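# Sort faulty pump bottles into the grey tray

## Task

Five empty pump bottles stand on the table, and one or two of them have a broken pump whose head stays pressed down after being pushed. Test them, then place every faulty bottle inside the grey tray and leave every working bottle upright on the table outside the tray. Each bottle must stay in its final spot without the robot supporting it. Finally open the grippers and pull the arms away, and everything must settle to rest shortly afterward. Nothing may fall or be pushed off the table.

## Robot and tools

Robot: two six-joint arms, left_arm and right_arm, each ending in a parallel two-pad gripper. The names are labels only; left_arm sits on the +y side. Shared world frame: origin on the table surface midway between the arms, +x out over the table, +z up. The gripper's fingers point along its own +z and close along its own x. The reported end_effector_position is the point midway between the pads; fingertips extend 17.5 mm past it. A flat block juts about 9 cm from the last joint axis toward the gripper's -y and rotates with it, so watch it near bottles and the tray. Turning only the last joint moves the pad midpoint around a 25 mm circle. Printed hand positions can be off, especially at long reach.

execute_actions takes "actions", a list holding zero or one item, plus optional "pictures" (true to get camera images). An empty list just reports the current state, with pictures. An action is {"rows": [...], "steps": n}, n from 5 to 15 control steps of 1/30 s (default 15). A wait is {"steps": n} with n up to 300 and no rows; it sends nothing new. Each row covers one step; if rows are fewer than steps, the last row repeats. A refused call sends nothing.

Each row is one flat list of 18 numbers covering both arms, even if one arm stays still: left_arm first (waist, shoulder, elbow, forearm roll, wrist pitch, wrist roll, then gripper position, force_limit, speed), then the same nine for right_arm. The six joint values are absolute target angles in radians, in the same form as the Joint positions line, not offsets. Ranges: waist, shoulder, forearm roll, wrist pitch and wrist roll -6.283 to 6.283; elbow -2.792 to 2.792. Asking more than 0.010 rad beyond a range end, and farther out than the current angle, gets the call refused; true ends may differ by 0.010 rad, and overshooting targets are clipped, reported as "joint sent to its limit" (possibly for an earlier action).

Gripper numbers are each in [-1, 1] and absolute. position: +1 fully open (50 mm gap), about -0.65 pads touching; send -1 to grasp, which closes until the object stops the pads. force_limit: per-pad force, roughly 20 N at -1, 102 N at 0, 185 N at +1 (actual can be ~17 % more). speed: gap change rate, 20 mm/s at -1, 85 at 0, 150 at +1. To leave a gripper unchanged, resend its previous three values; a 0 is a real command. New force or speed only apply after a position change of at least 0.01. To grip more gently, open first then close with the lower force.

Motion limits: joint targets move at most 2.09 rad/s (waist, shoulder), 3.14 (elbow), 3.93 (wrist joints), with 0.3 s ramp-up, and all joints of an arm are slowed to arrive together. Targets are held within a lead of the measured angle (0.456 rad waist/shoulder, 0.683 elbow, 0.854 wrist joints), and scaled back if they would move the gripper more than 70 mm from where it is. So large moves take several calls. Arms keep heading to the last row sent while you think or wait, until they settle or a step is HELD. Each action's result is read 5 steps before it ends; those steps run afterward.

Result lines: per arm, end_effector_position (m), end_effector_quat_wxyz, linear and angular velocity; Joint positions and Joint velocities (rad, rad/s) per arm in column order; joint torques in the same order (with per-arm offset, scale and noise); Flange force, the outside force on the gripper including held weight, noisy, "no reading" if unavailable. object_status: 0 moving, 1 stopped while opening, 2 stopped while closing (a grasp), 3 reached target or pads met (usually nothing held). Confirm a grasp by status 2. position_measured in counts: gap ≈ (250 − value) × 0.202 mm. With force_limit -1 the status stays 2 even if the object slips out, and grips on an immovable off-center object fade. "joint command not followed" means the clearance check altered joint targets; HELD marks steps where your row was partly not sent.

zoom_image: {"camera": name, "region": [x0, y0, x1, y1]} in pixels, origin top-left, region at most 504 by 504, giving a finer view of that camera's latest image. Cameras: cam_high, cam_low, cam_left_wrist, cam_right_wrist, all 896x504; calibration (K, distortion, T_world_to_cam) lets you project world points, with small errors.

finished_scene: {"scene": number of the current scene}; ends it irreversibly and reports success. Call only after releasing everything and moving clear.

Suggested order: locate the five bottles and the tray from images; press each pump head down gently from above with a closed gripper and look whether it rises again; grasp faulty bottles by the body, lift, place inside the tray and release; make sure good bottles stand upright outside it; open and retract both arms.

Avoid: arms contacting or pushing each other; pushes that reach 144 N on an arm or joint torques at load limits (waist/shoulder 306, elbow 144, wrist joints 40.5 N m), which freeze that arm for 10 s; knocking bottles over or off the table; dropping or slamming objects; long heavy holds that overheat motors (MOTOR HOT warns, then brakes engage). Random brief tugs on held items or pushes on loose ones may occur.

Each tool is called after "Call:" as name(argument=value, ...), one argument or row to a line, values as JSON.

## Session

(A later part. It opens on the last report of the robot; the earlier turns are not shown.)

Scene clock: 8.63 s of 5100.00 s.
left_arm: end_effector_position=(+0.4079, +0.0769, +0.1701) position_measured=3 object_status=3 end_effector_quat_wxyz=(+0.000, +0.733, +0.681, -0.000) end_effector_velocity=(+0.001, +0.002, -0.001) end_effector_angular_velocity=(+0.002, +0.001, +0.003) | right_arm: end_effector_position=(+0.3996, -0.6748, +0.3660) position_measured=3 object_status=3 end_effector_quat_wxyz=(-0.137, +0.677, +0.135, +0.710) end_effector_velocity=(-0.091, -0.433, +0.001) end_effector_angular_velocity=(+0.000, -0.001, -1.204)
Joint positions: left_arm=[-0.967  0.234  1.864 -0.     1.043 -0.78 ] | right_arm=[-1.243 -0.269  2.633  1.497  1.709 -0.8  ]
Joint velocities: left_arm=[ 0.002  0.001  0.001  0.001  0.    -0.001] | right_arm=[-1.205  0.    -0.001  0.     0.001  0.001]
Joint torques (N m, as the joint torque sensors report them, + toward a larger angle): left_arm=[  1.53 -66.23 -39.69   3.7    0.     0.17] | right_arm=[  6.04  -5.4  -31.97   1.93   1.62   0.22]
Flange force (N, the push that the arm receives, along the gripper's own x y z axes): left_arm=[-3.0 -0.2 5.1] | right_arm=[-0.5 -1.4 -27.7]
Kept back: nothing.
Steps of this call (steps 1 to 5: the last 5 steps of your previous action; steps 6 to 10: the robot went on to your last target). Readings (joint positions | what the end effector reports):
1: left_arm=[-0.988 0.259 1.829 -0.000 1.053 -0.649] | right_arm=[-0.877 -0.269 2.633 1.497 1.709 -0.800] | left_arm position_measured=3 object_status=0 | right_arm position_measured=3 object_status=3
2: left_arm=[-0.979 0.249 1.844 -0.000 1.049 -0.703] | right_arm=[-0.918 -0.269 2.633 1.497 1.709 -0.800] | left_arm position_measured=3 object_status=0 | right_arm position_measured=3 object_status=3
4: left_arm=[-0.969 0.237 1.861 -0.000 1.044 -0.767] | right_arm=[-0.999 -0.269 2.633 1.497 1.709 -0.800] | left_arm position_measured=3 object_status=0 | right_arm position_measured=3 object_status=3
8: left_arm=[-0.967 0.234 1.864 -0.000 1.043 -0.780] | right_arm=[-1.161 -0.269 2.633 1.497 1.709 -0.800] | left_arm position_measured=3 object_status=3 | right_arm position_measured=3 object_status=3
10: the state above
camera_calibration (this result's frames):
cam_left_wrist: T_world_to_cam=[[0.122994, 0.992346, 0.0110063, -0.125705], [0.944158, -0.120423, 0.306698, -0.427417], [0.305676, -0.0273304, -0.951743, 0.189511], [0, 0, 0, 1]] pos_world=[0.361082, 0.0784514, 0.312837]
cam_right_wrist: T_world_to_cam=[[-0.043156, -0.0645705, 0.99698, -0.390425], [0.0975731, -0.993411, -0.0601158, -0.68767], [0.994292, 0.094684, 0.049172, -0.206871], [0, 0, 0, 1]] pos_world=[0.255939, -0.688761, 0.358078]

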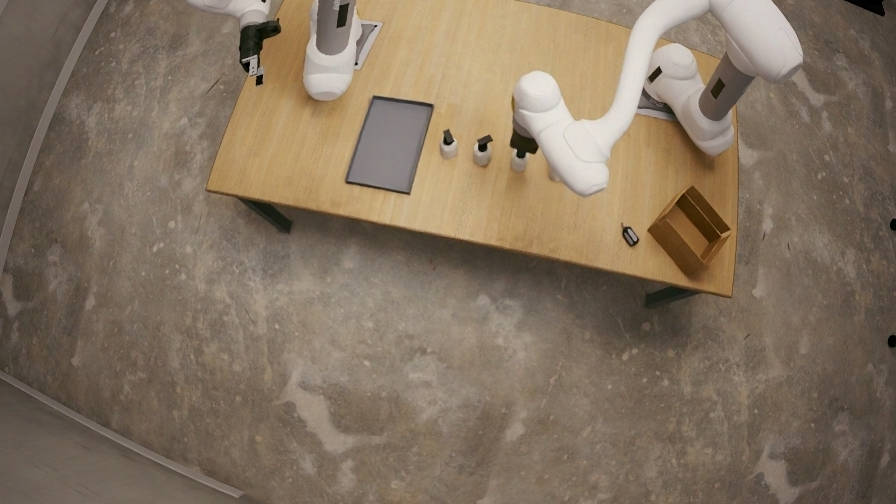

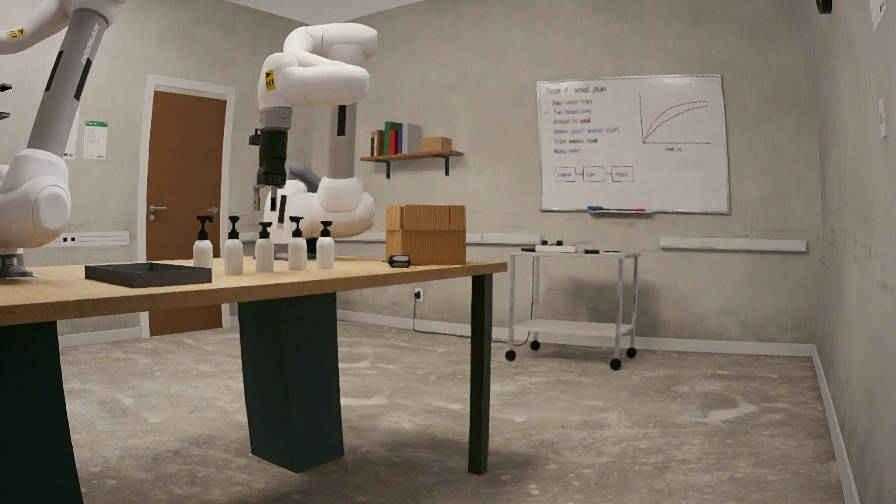

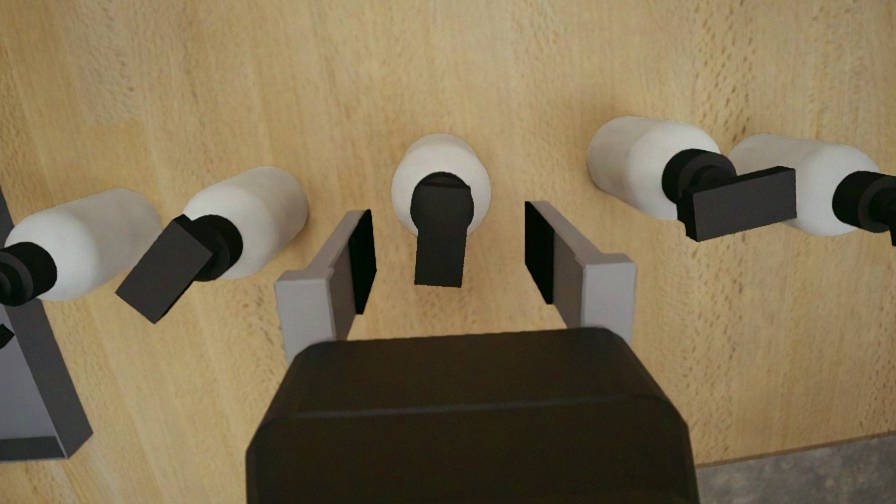

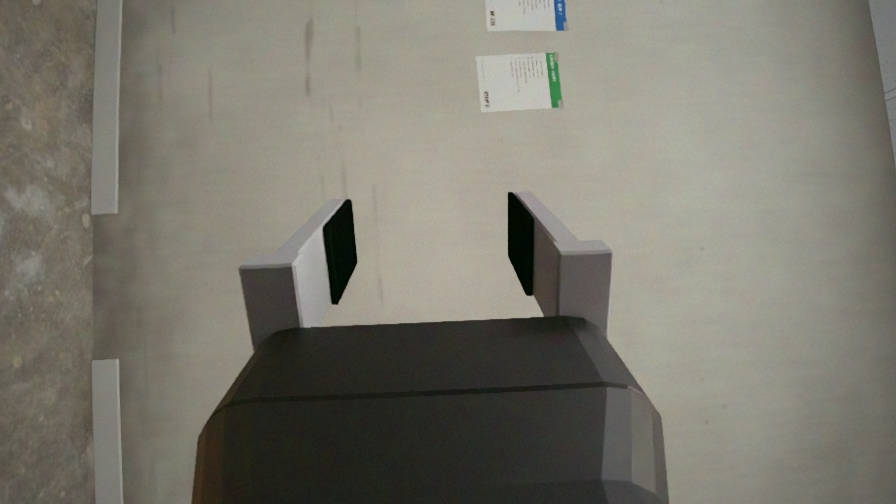

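Call:
execute_actions(
  actions=[
    {"steps":12,"rows":[[-0.9705,0.2956,1.9212,0,0.9248,-0.78,1,-0.6,1,-1.5,-0.269,2.633,1.497,1.709,-0.8,1,0,0]]},
  ],
)

Call:
execute_actions(
  actions=[
    {"rows":[[-0.9705,0.2956,1.9212,0,0.9248,-0.78,-1,-0.6,0.5,-1.5,-0.269,2.633,1.497,1.709,-0.8,1,0,0]]},
  ],
)

Call:
execute_actions(
  actions=[
    {"rows":[[-0.9705,0.1586,1.7411,0,1.2419,-0.78,-1,-0.6,0.5,-1.5,-0.269,2.633,1.497,1.709,-0.8,1,0,0]]},
  ],
)

Call:
execute_actions(
  actions=[
    {"rows":[[-1.15,0.756,0.8496,0,1.536,-0.78,-1,-0.6,0.5,-1.5,-0.269,2.633,1.497,1.709,-0.8,1,0,0]]},
  ],
)

Call:
execute_actions(
  actions=[
    {"steps":25},
  ],
  pictures=true,
)

Scene clock: 9.23 s of 5100.00 s.
left_arm: end_effector_position=(+0.4057, +0.0758, +0.1046) position_measured=3 object_status=3 end_effector_quat_wxyz=(-0.001, +0.734, +0.679, +0.000) end_effector_velocity=(+0.007, -0.009, -0.005) end_effector_angular_velocity=(-0.024, -0.022, -0.001) | right_arm: end_effector_position=(+0.3687, -0.7637, +0.3660) position_measured=3 object_status=3 end_effector_quat_wxyz=(-0.045, +0.689, +0.047, +0.722) end_effector_velocity=(-0.000, -0.000, -0.000) end_effector_angular_velocity=(+0.000, +0.000, -0.001)
Joint positions: left_arm=[-0.97   0.296  1.922 -0.     0.926 -0.78 ] | right_arm=[-1.5   -0.269  2.633  1.497  1.709 -0.8  ]
Joint velocities: left_arm=[-0.001  0.007  0.     0.001 -0.039  0.   ] | right_arm=[-0.001  0.001  0.    -0.    -0.    -0.001]
Joint torques (N m, as the joint torque sensors report them, + toward a larger angle): left_arm=[   7.81 -115.16  -56.38    5.34   -0.44    0.18] | right_arm=[  4.51  -3.83 -33.12   2.45   1.76  -0.06]
Flange force (N, the push that the arm receives, along the gripper's own x y z axes): left_arm=[-4.3 -0.7 4.1] | right_arm=[4.3 -6.1 -21.0]
Steps of this call (steps 1 to 11: the robot went on to your last target; steps 12 to 18: the first 7 steps of this action). Readings (joint positions | what the end effector reports):
12: left_arm=[-0.967 0.235 1.864 -0.000 1.043 -0.780] | right_arm=[-1.500 -0.269 2.633 1.497 1.709 -0.800] | left_arm position_measured=3 object_status=3 | right_arm position_measured=3 object_status=3
13: left_arm=[-0.967 0.238 1.868 -0.000 1.034 -0.780] | right_arm=[-1.500 -0.269 2.633 1.497 1.709 -0.800] | left_arm position_measured=3 object_status=3 | right_arm position_measured=3 object_status=3
15: left_arm=[-0.968 0.267 1.896 -0.000 0.976 -0.780] | right_arm=[-1.500 -0.269 2.633 1.497 1.709 -0.800] | left_arm position_measured=3 object_status=3 | right_arm position_measured=3 object_status=3
18: the state above

Scene clock: 9.73 s of 5100.00 s.
left_arm: end_effector_position=(+0.4061, +0.0753, +0.1051) position_measured=120 object_status=0 end_effector_quat_wxyz=(-0.000, +0.734, +0.679, -0.000) end_effector_velocity=(+0.001, +0.001, -0.000) end_effector_angular_velocity=(+0.001, -0.001, -0.000) | right_arm: end_effector_position=(+0.3687, -0.7637, +0.3660) position_measured=3 object_status=3 end_effector_quat_wxyz=(-0.045, +0.689, +0.047, +0.722) end_effector_velocity=(+0.000, +0.001, -0.000) end_effector_angular_velocity=(+0.001, -0.000, -0.000)
Joint positions: left_arm=[-0.97   0.296  1.921 -0.     0.925 -0.78 ] | right_arm=[-1.5   -0.269  2.633  1.497  1.709 -0.8  ]
Joint velocities: left_arm=[ 0.001 -0.     0.001  0.002 -0.    -0.001] | right_arm=[-0.    -0.001  0.001  0.     0.     0.   ]
Joint torques (N m, as the joint torque sensors report them, + toward a larger angle): left_arm=[  1.35 -70.22 -36.46   3.48  -0.11   0.17] | right_arm=[  2.98  -6.74 -31.82   2.27   1.75   0.16]
Flange force (N, the push that the arm receives, along the gripper's own x y z axes): left_arm=[-4.0 1.0 6.2] | right_arm=[-1.6 3.1 -14.0]
Steps of this call (steps 1 to 5: the last 5 steps of your previous action; steps 6 to 15: the first 10 steps of this action). Readings (joint positions | what the end effector reports):
6: left_arm=[-0.970 0.296 1.921 -0.000 0.925 -0.780] | right_arm=[-1.500 -0.269 2.633 1.497 1.709 -0.800] | left_arm position_measured=13 object_status=0 | right_arm position_measured=3 object_status=3
7: left_arm=[-0.970 0.296 1.921 -0.000 0.925 -0.780] | right_arm=[-1.500 -0.269 2.633 1.497 1.709 -0.800] | left_arm position_measured=33 object_status=0 | right_arm position_measured=3 object_status=3
9: left_arm=[-0.970 0.296 1.921 -0.000 0.925 -0.780] | right_arm=[-1.500 -0.269 2.633 1.497 1.709 -0.800] | left_arm position_measured=71 object_status=0 | right_arm position_measured=3 object_status=3
13: left_arm=[-0.970 0.296 1.921 -0.000 0.925 -0.780] | right_arm=[-1.500 -0.269 2.633 1.497 1.709 -0.800] | left_arm position_measured=120 object_status=0 | right_arm position_measured=3 object_status=3
15: the state above

Scene clock: 10.23 s of 5100.00 s.
left_arm: end_effector_position=(+0.4078, +0.0734, +0.2641) position_measured=120 object_status=2 end_effector_quat_wxyz=(+0.001, +0.734, +0.679, +0.000) end_effector_velocity=(-0.031, +0.036, +0.472) end_effector_angular_velocity=(-0.028, -0.024, +0.000) | right_arm: end_effector_position=(+0.3687, -0.7637, +0.3660) position_measured=3 object_status=3 end_effector_quat_wxyz=(-0.045, +0.689, +0.047, +0.722) end_effector_velocity=(+0.000, -0.000, +0.000) end_effector_angular_velocity=(+0.000, -0.000, -0.000)
Joint positions: left_arm=[-0.971  0.171  1.757  0.     1.213 -0.78 ] | right_arm=[-1.5   -0.269  2.633  1.497  1.709 -0.8  ]
Joint velocities: left_arm=[-0.    -0.361 -0.469 -0.     0.793 -0.   ] | right_arm=[-0.     0.    -0.     0.001 -0.     0.001]
Joint torques (N m, as the joint torque sensors report them, + toward a larger angle): left_arm=[ -1.35 -34.32 -26.17   2.35  -0.36   0.31] | right_arm=[  4.23  -7.47 -31.33   1.98   1.44   0.01]
Flange force (N, the push that the arm receives, along the gripper's own x y z axes): left_arm=[-3.1 1.0 0.9] | right_arm=[-2.0 5.0 -19.7]
Steps of this call (steps 1 to 5: the last 5 steps of your previous action; steps 6 to 15: the first 10 steps of this action). Readings (joint positions | what the end effector reports):
6: left_arm=[-0.971 0.295 1.921 -0.000 0.925 -0.780] | right_arm=[-1.500 -0.269 2.633 1.497 1.709 -0.800] | left_arm position_measured=120 object_status=2 | right_arm position_measured=3 object_status=3
7: left_arm=[-0.971 0.292 1.917 -0.000 0.934 -0.780] | right_arm=[-1.500 -0.269 2.633 1.497 1.709 -0.800] | left_arm position_measured=120 object_status=2 | right_arm position_measured=3 object_status=3
9: left_arm=[-0.971 0.267 1.883 -0.000 0.993 -0.780] | right_arm=[-1.500 -0.269 2.633 1.497 1.709 -0.800] | left_arm position_measured=120 object_status=2 | right_arm position_measured=3 object_status=3
13: left_arm=[-0.971 0.201 1.796 0.000 1.144 -0.780] | right_arm=[-1.500 -0.269 2.633 1.497 1.709 -0.800] | left_arm position_measured=120 object_status=2 | right_arm position_measured=3 object_status=3
15: the state above

Scene clock: 10.73 s of 5100.00 s.
left_arm: end_effector_position=(+0.4524, -0.0533, +0.3024) position_measured=120 object_status=2 end_effector_quat_wxyz=(-0.006, +0.756, +0.654, +0.000) end_effector_velocity=(+0.186, -0.513, +0.039) end_effector_angular_velocity=(-0.023, -0.018, -0.218) | right_arm: end_effector_position=(+0.3687, -0.7637, +0.3660) position_measured=3 object_status=3 end_effector_quat_wxyz=(-0.045, +0.689, +0.047, +0.722) end_effector_velocity=(-0.000, -0.000, +0.001) end_effector_angular_velocity=(-0.002, -0.001, +0.001)
Joint positions: left_arm=[-1.037  0.353  1.449  0.     1.351 -0.78 ] | right_arm=[-1.5   -0.269  2.633  1.497  1.709 -0.8  ]
Joint velocities: left_arm=[-0.218  0.79  -1.175  0.001  0.355  0.   ] | right_arm=[ 0.    -0.    -0.002  0.     0.001 -0.   ]
Joint torques (N m, as the joint torque sensors report them, + toward a larger angle): left_arm=[  1.06 -80.34 -41.88   4.06  -0.12   0.15] | right_arm=[  5.01  -6.73 -32.54   2.05   1.44  -0.16]
Flange force (N, the push that the arm receives, along the gripper's own x y z axes): left_arm=[-3.7 2.2 3.4] | right_arm=[-0.6 1.2 -23.2]
Steps of this call (steps 1 to 5: the last 5 steps of your previous action; steps 6 to 15: the first 10 steps of this action). Readings (joint positions | what the end effector reports):
6: left_arm=[-0.971 0.159 1.741 0.000 1.242 -0.780] | right_arm=[-1.500 -0.269 2.633 1.497 1.709 -0.800] | left_arm position_measured=120 object_status=2 | right_arm position_measured=3 object_status=3
7: left_arm=[-0.972 0.163 1.735 0.000 1.245 -0.780] | right_arm=[-1.500 -0.269 2.633 1.497 1.709 -0.800] | left_arm position_measured=120 object_status=2 | right_arm position_measured=3 object_status=3
9: left_arm=[-0.985 0.194 1.687 0.000 1.266 -0.780] | right_arm=[-1.500 -0.269 2.633 1.497 1.709 -0.800] | left_arm position_measured=120 object_status=2 | right_arm position_measured=3 object_status=3
13: left_arm=[-1.022 0.300 1.528 0.000 1.326 -0.780] | right_arm=[-1.500 -0.269 2.633 1.497 1.709 -0.800] | left_arm position_measured=120 object_status=2 | right_arm position_measured=3 object_status=3
15: the state above

Scene clock: 11.57 s of 5100.00 s.
left_arm: end_effector_position=(+0.5009, -0.2983, +0.2800) position_measured=120 object_status=2 end_effector_quat_wxyz=(-0.000, +0.792, +0.611, -0.000) end_effector_velocity=(+0.000, -0.000, +0.001) end_effector_angular_velocity=(-0.001, -0.003, -0.001) | right_arm: end_effector_position=(+0.3687, -0.7637, +0.3660) position_measured=3 object_status=3 end_effector_quat_wxyz=(-0.045, +0.689, +0.047, +0.722) end_effector_velocity=(+0.000, +0.001, -0.000) end_effector_angular_velocity=(+0.001, +0.001, +0.001)
Joint positions: left_arm=[-1.15   0.756  0.85  -0.     1.536 -0.78 ] | right_arm=[-1.5   -0.269  2.633  1.497  1.709 -0.8  ]
Joint velocities: left_arm=[-0.001 -0.001 -0.001  0.002 -0.001  0.   ] | right_arm=[ 0.    -0.001  0.001 -0.001  0.     0.   ]
Joint torques (N m, as the joint torque sensors report them, + toward a larger angle): left_arm=[   0.59 -118.85  -45.17    4.31   -0.03    0.28] | right_arm=[  2.96 -10.06 -32.89   1.83   1.81   0.47]
Flange force (N, the push that the arm receives, along the gripper's own x y z axes): left_arm=[-0.9 -0.2 2.8] | right_arm=[-11.4 10.0 -12.8]
Kept back: nothing.
Steps of this call (steps 1 to 5: the last 5 steps of your previous action; steps 6 to 25: the robot went on to your last target). Readings (joint positions | what the end effector reports):
1: left_arm=[-1.045 0.380 1.409 0.000 1.363 -0.780] | right_arm=[-1.500 -0.269 2.633 1.497 1.709 -0.800] | left_arm position_measured=120 object_status=2 | right_arm position_measured=3 object_status=3
2: left_arm=[-1.052 0.407 1.369 0.000 1.376 -0.780] | right_arm=[-1.500 -0.269 2.633 1.497 1.709 -0.800] | left_arm position_measured=120 object_status=2 | right_arm position_measured=3 object_status=3
4: left_arm=[-1.068 0.462 1.287 0.000 1.401 -0.780] | right_arm=[-1.500 -0.269 2.633 1.497 1.709 -0.800] | left_arm position_measured=120 object_status=2 | right_arm position_measured=3 object_status=3
8: left_arm=[-1.099 0.575 1.119 0.000 1.453 -0.780] | right_arm=[-1.500 -0.269 2.633 1.497 1.709 -0.800] | left_arm position_measured=120 object_status=2 | right_arm position_measured=3 object_status=3
25: the state above
camera_calibration (this result's frames):
cam_left_wrist: T_world_to_cam=[[0.301871, 0.953283, 0.0111812, 0.132622], [0.906452, -0.290635, 0.306392, -0.625907], [0.295328, -0.0823554, -0.95184, 0.244177], [0, 0, 0, 1]] pos_world=[0.455208, -0.288228, 0.422707]
cam_right_wrist: T_world_to_cam=[[-0.0581463, -0.0514217, 0.996983, -0.381935], [-0.158441, -0.985539, -0.0600722, -0.672546], [0.985655, -0.161456, 0.0491582, -0.36014], [0, 0, 0, 1]] pos_world=[0.226206, -0.740607, 0.358085]

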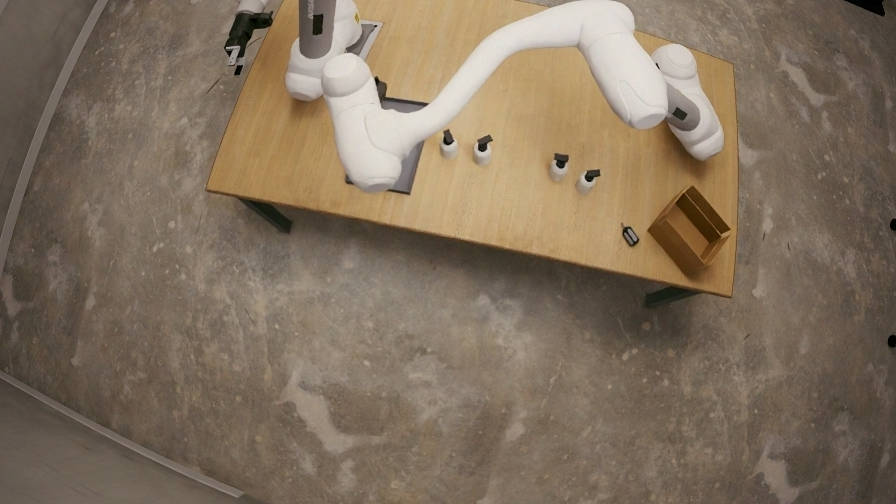

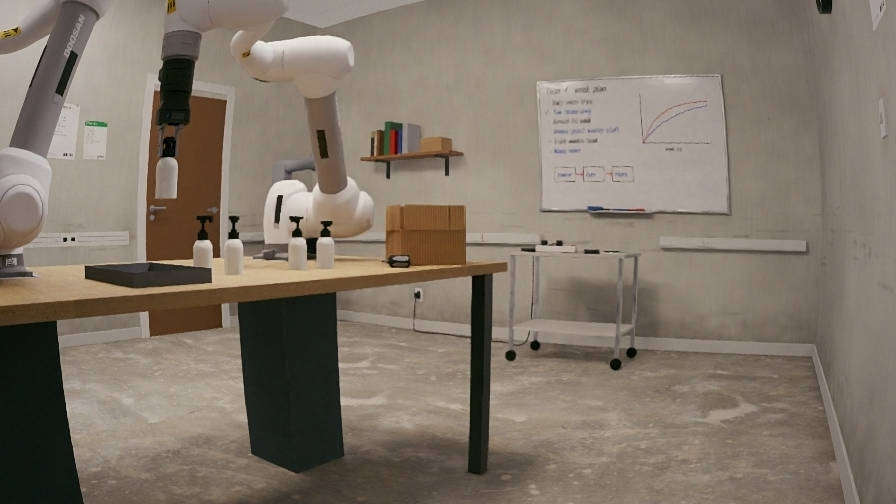

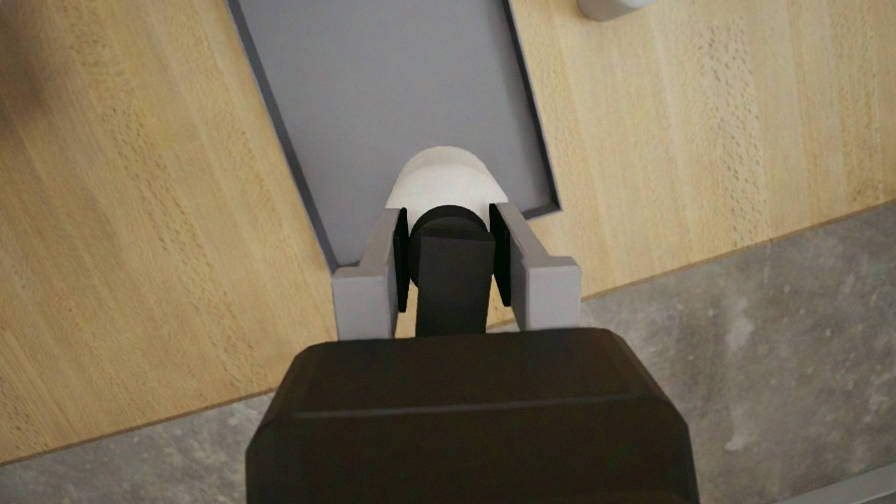

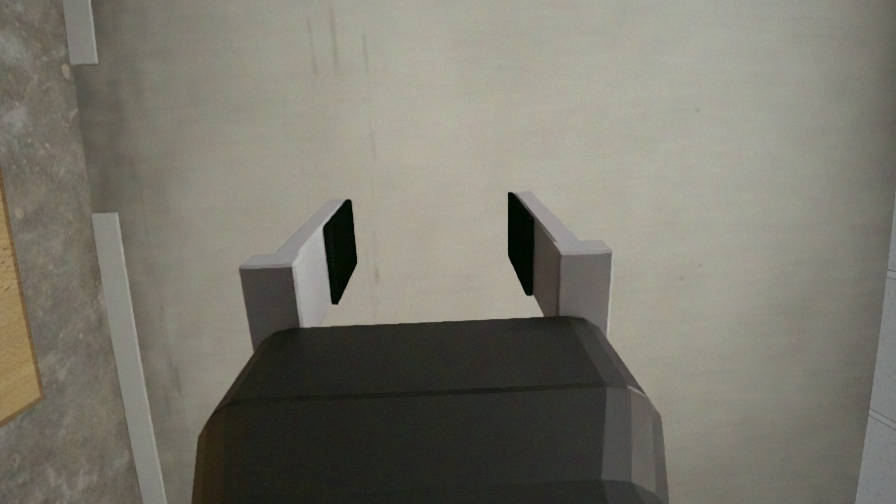

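Call:
execute_actions(
  actions=[
    {"rows":[[-1.15,0.8109,1.0567,0,1.274,-0.78,-1,-0.6,0.5,-1.5,-0.269,2.633,1.497,1.709,-0.8,1,0,0]]},
  ],
)

Call:
execute_actions(
  actions=[
    {"steps":10,"rows":[[-1.15,0.8109,1.0567,0,1.274,-0.78,1,-0.6,0.5,-1.5,-0.269,2.633,1.497,1.709,-0.8,1,0,0]]},
  ],
)

Call:
execute_actions(
  actions=[
    {"steps":11,"rows":[[-1.15,0.778,0.935,0,1.428,-0.78,1,-0.6,0.5,-1.5,-0.269,2.633,1.497,1.709,-0.8,1,0,0]]},
  ],
)

Call:
execute_actions(
  actions=[
    {"rows":[[-0.7226,0.0677,2.0632,0,1.0107,0.63,1,-0.6,0.5,-1.5,-0.269,2.633,1.497,1.709,-0.8,1,0,0]]},
  ],
)

Call:
execute_actions(
  actions=[
    {"steps":35},
  ],
  pictures=true,
)

Scene clock: 12.20 s of 5100.00 s.
left_arm: end_effector_position=(+0.5010, -0.2984, +0.1169) position_measured=120 object_status=2 end_effector_quat_wxyz=(-0.001, +0.792, +0.611, +0.000) end_effector_velocity=(-0.022, +0.035, -0.306) end_effector_angular_velocity=(+0.035, +0.028, +0.003) | right_arm: end_effector_position=(+0.3687, -0.7637, +0.3660) position_measured=3 object_status=3 end_effector_quat_wxyz=(-0.045, +0.689, +0.047, +0.722) end_effector_velocity=(-0.000, +0.001, -0.000) end_effector_angular_velocity=(+0.001, -0.001, +0.000)
Joint positions: left_arm=[-1.15   0.81   1.05  -0.     1.284 -0.78 ] | right_arm=[-1.5   -0.269  2.633  1.497  1.709 -0.8  ]
Joint velocities: left_arm=[ 0.001  0.113  0.366 -0.006 -0.435  0.001] | right_arm=[-0.    -0.     0.002  0.     0.001 -0.001]
Joint torques (N m, as the joint torque sensors report them, + toward a larger angle): left_arm=[   2.65 -186.99  -74.01    7.53   -0.13    0.19] | right_arm=[  4.37 -10.81 -32.2    1.79   1.54  -0.16]
Flange force (N, the push that the arm receives, along the gripper's own x y z axes): left_arm=[-4.8 3.8 5.6] | right_arm=[-10.1 11.3 -19.7]
Steps of this call (steps 1 to 9: the robot went on to your last target; steps 10 to 19: the first 10 steps of this action). Readings (joint positions | what the end effector reports):
10: left_arm=[-1.150 0.756 0.850 -0.000 1.536 -0.780] | right_arm=[-1.500 -0.269 2.633 1.497 1.709 -0.800] | left_arm position_measured=120 object_status=2 | right_arm position_measured=3 object_status=3
11: left_arm=[-1.150 0.757 0.855 0.000 1.527 -0.780] | right_arm=[-1.500 -0.269 2.633 1.497 1.709 -0.800] | left_arm position_measured=120 object_status=2 | right_arm position_measured=3 object_status=3
13: left_arm=[-1.150 0.768 0.901 0.000 1.470 -0.780] | right_arm=[-1.500 -0.269 2.633 1.497 1.709 -0.800] | left_arm position_measured=120 object_status=2 | right_arm position_measured=3 object_status=3
17: left_arm=[-1.150 0.798 1.008 0.000 1.336 -0.780] | right_arm=[-1.500 -0.269 2.633 1.497 1.709 -0.800] | left_arm position_measured=120 object_status=2 | right_arm position_measured=3 object_status=3
19: the state above

Scene clock: 12.53 s of 5100.00 s.
left_arm: end_effector_position=(+0.5010, -0.2984, +0.1121) position_measured=32 object_status=0 end_effector_quat_wxyz=(-0.000, +0.792, +0.611, -0.000) end_effector_velocity=(+0.002, +0.000, +0.001) end_effector_angular_velocity=(-0.001, -0.002, +0.001) | right_arm: end_effector_position=(+0.3687, -0.7637, +0.3660) position_measured=3 object_status=3 end_effector_quat_wxyz=(-0.045, +0.689, +0.047, +0.722) end_effector_velocity=(-0.000, -0.001, +0.000) end_effector_angular_velocity=(-0.001, -0.000, -0.000)
Joint positions: left_arm=[-1.15   0.811  1.057 -0.     1.274 -0.78 ] | right_arm=[-1.5   -0.269  2.633  1.497  1.709 -0.8  ]
Joint velocities: left_arm=[ 0.001 -0.    -0.     0.001 -0.001  0.   ] | right_arm=[-0.001  0.001 -0.002 -0.     0.001 -0.   ]
Joint torques (N m, as the joint torque sensors report them, + toward a larger angle): left_arm=[   0.78 -120.83  -43.12    3.96   -0.08    0.16] | right_arm=[  1.41  -9.78 -32.53   2.23   2.16   0.4 ]
Flange force (N, the push that the arm receives, along the gripper's own x y z axes): left_arm=[-0.5 -0.2 2.6] | right_arm=[-10.9 11.8 -6.6]
Steps of this call (steps 1 to 5: the last 5 steps of your previous action; steps 6 to 10: the first 5 steps of this action). Readings (joint positions | what the end effector reports):
6: left_arm=[-1.150 0.811 1.057 -0.000 1.274 -0.780] | right_arm=[-1.500 -0.269 2.633 1.497 1.709 -0.800] | left_arm position_measured=109 object_status=0 | right_arm position_measured=3 object_status=3
7: left_arm=[-1.150 0.811 1.057 -0.000 1.274 -0.780] | right_arm=[-1.500 -0.269 2.633 1.497 1.709 -0.800] | left_arm position_measured=90 object_status=0 | right_arm position_measured=3 object_status=3
9: left_arm=[-1.150 0.811 1.057 -0.000 1.274 -0.780] | right_arm=[-1.500 -0.269 2.633 1.497 1.709 -0.800] | left_arm position_measured=51 object_status=0 | right_arm position_measured=3 object_status=3
10: the state above

Scene clock: 12.90 s of 5100.00 s.
left_arm: end_effector_position=(+0.5037, -0.3028, +0.1959) position_measured=3 object_status=3 end_effector_quat_wxyz=(+0.001, +0.792, +0.611, -0.000) end_effector_velocity=(+0.002, +0.000, +0.478) end_effector_angular_velocity=(-0.014, -0.006, +0.002) | right_arm: end_effector_position=(+0.3687, -0.7637, +0.3660) position_measured=3 object_status=3 end_effector_quat_wxyz=(-0.045, +0.689, +0.047, +0.722) end_effector_velocity=(+0.000, +0.001, -0.000) end_effector_angular_velocity=(+0.002, -0.000, +0.000)
Joint positions: left_arm=[-1.15   0.783  0.954  0.     1.403 -0.78 ] | right_arm=[-1.5   -0.269  2.633  1.497  1.709 -0.8  ]
Joint velocities: left_arm=[ 0.002 -0.164 -0.574 -0.002  0.723  0.   ] | right_arm=[ 0.    -0.001  0.002  0.     0.     0.001]
Joint torques (N m, as the joint torque sensors report them, + toward a larger angle): left_arm=[ -2.46 -66.13 -20.13   1.44  -0.19   0.25] | right_arm=[  1.13  -8.8  -32.78   2.4    1.55   0.28]
Flange force (N, the push that the arm receives, along the gripper's own x y z axes): left_arm=[5.0 -4.1 1.3] | right_arm=[-8.5 7.7 -7.2]
Steps of this call (steps 1 to 5: the last 5 steps of your previous action; steps 6 to 11: the first 6 steps of this action). Readings (joint positions | what the end effector reports):
6: left_arm=[-1.150 0.811 1.056 -0.000 1.274 -0.780] | right_arm=[-1.500 -0.269 2.633 1.497 1.709 -0.800] | left_arm position_measured=3 object_status=0 | right_arm position_measured=3 object_status=3
7: left_arm=[-1.150 0.810 1.051 -0.000 1.283 -0.780] | right_arm=[-1.500 -0.269 2.633 1.497 1.709 -0.800] | left_arm position_measured=3 object_status=0 | right_arm position_measured=3 object_status=3
9: left_arm=[-1.150 0.798 1.005 -0.000 1.341 -0.780] | right_arm=[-1.500 -0.269 2.633 1.497 1.709 -0.800] | left_arm position_measured=3 object_status=3 | right_arm position_measured=3 object_status=3
11: the state above

Scene clock: 13.40 s of 5100.00 s.
left_arm: end_effector_position=(+0.5695, -0.1608, +0.2298) position_measured=3 object_status=3 end_effector_quat_wxyz=(+0.025, +0.842, +0.540, +0.003) end_effector_velocity=(+0.111, +0.569, +0.053) end_effector_angular_velocity=(-0.045, -0.115, -0.794) | right_arm: end_effector_position=(+0.3687, -0.7637, +0.3660) position_measured=3 object_status=3 end_effector_quat_wxyz=(-0.045, +0.689, +0.047, +0.722) end_effector_velocity=(-0.000, +0.000, -0.000) end_effector_angular_velocity=(+0.000, -0.000, +0.001)
Joint positions: left_arm=[-1.012  0.613  1.184 -0.     1.294 -0.468] | right_arm=[-1.5   -0.269  2.633  1.497  1.709 -0.8  ]
Joint velocities: left_arm=[ 0.462 -0.672  1.013 -0.002 -0.448  1.258] | right_arm=[ 0.  0.  0. -0.  0. -0.]
Joint torques (N m, as the joint torque sensors report them, + toward a larger angle): left_arm=[  -4.4  -108.95  -41.26    3.78    0.62   -0.03] | right_arm=[  3.61  -9.9  -32.64   1.84   1.81  -0.08]
Flange force (N, the push that the arm receives, along the gripper's own x y z axes): left_arm=[-4.2 2.5 3.1] | right_arm=[-9.0 9.2 -15.6]
Steps of this call (steps 1 to 5: the last 5 steps of your previous action; steps 6 to 15: the first 10 steps of this action). Readings (joint positions | what the end effector reports):
6: left_arm=[-1.150 0.778 0.935 0.000 1.428 -0.780] | right_arm=[-1.500 -0.269 2.633 1.497 1.709 -0.800] | left_arm position_measured=3 object_status=3 | right_arm position_measured=3 object_status=3
7: left_arm=[-1.146 0.774 0.942 0.000 1.424 -0.771] | right_arm=[-1.500 -0.269 2.633 1.497 1.709 -0.800] | left_arm position_measured=3 object_status=3 | right_arm position_measured=3 object_status=3
9: left_arm=[-1.117 0.743 0.989 -0.000 1.395 -0.712] | right_arm=[-1.500 -0.269 2.633 1.497 1.709 -0.800] | left_arm position_measured=3 object_status=3 | right_arm position_measured=3 object_status=3
13: left_arm=[-1.045 0.657 1.117 -0.000 1.325 -0.552] | right_arm=[-1.500 -0.269 2.633 1.497 1.709 -0.800] | left_arm position_measured=3 object_status=3 | right_arm position_measured=3 object_status=3
15: the state above

Scene clock: 14.57 s of 5100.00 s.
left_arm: end_effector_position=(+0.4290, +0.2816, +0.1702) position_measured=3 object_status=3 end_effector_quat_wxyz=(+0.000, +0.986, +0.165, +0.000) end_effector_velocity=(-0.001, +0.001, -0.000) end_effector_angular_velocity=(+0.001, +0.000, -0.001) | right_arm: end_effector_position=(+0.3687, -0.7637, +0.3660) position_measured=3 object_status=3 end_effector_quat_wxyz=(-0.045, +0.689, +0.047, +0.722) end_effector_velocity=(-0.000, -0.000, +0.000) end_effector_angular_velocity=(+0.001, -0.000, -0.000)
Joint positions: left_arm=[-0.723  0.068  2.063 -0.     1.011  0.63 ] | right_arm=[-1.5   -0.269  2.633  1.497  1.709 -0.8  ]
Joint velocities: left_arm=[-0.    -0.001  0.002  0.    -0.     0.   ] | right_arm=[-0.     0.    -0.     0.     0.     0.001]
Joint torques (N m, as the joint torque sensors report them, + toward a larger angle): left_arm=[  0.61 -47.86 -39.04   3.61  -0.13   0.17] | right_arm=[  4.45  -8.12 -32.53   2.18   1.7   -0.18]
Flange force (N, the push that the arm receives, along the gripper's own x y z axes): left_arm=[0.3 3.1 5.7] | right_arm=[-4.2 4.4 -20.5]
Kept back: nothing.
Steps of this call (steps 1 to 5: the last 5 steps of your previous action; steps 6 to 35: the robot went on to your last target). Readings (joint positions | what the end effector reports):
1: left_arm=[-0.997 0.590 1.219 -0.000 1.279 -0.425] | right_arm=[-1.500 -0.269 2.633 1.497 1.709 -0.800] | left_arm position_measured=3 object_status=3 | right_arm position_measured=3 object_status=3
2: left_arm=[-0.982 0.566 1.254 -0.000 1.264 -0.382] | right_arm=[-1.500 -0.269 2.633 1.497 1.709 -0.800] | left_arm position_measured=3 object_status=3 | right_arm position_measured=3 object_status=3
4: left_arm=[-0.955 0.519 1.325 -0.000 1.237 -0.293] | right_arm=[-1.500 -0.269 2.633 1.497 1.709 -0.800] | left_arm position_measured=3 object_status=3 | right_arm position_measured=3 object_status=3
8: left_arm=[-0.907 0.427 1.469 -0.000 1.191 -0.112] | right_arm=[-1.500 -0.269 2.633 1.497 1.709 -0.800] | left_arm position_measured=3 object_status=3 | right_arm position_measured=3 object_status=3
35: the state above
camera_calibration (this result's frames):
cam_left_wrist: T_world_to_cam=[[0.960577, 0.277786, 0.0112457, -0.489612], [0.261094, -0.915273, 0.306765, 0.094173], [0.095508, -0.291736, -0.951719, 0.353328], [0, 0, 0, 1]] pos_world=[0.411976, 0.32528, 0.312885]
cam_right_wrist: T_world_to_cam=[[-0.0581463, -0.0514219, 0.996983, -0.381935], [-0.158441, -0.985539, -0.0600723, -0.672546], [0.985655, -0.161456, 0.0491582, -0.36014], [0, 0, 0, 1]] pos_world=[0.226206, -0.740607, 0.358085]

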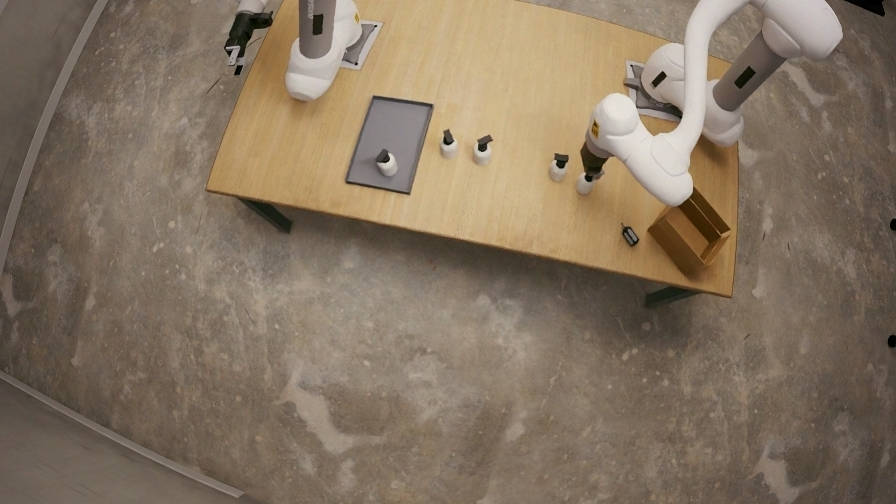

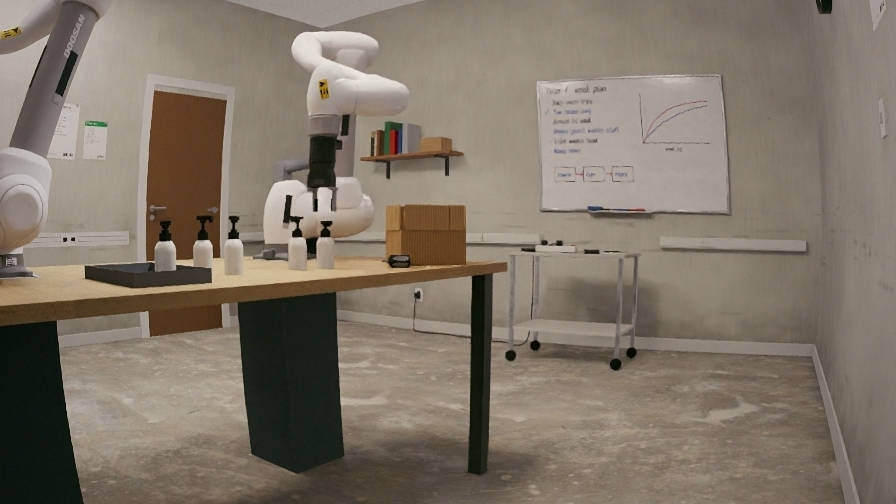

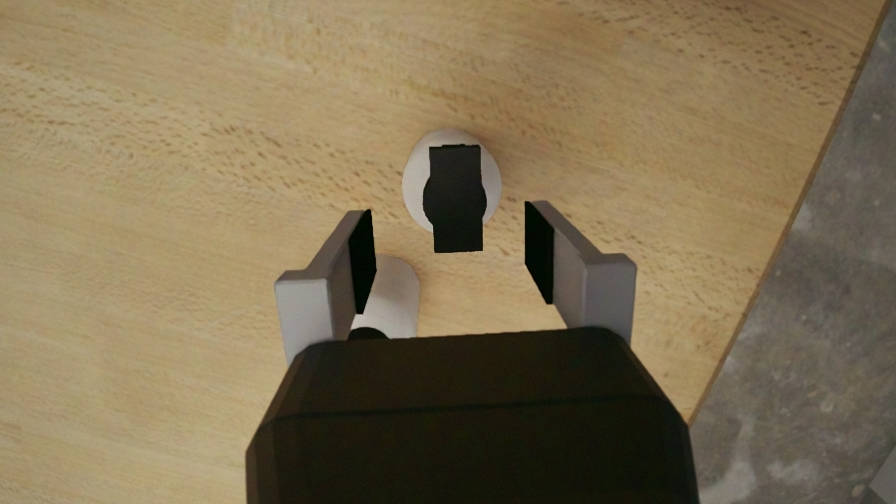

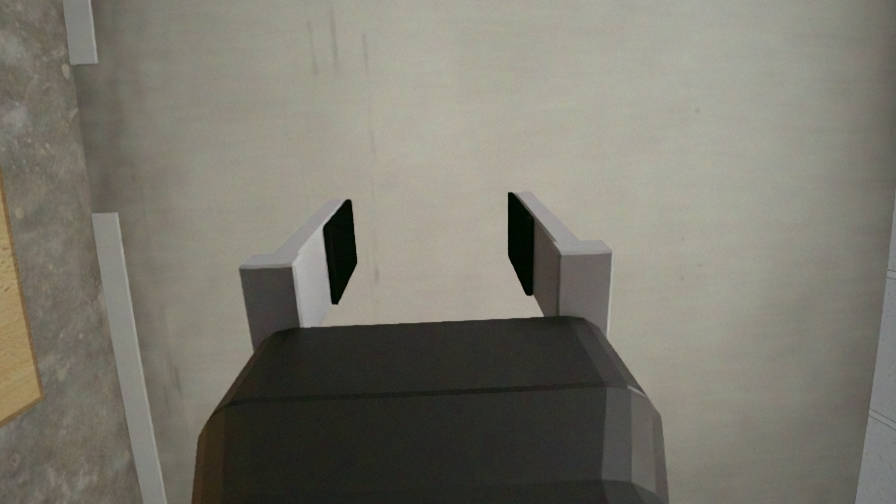

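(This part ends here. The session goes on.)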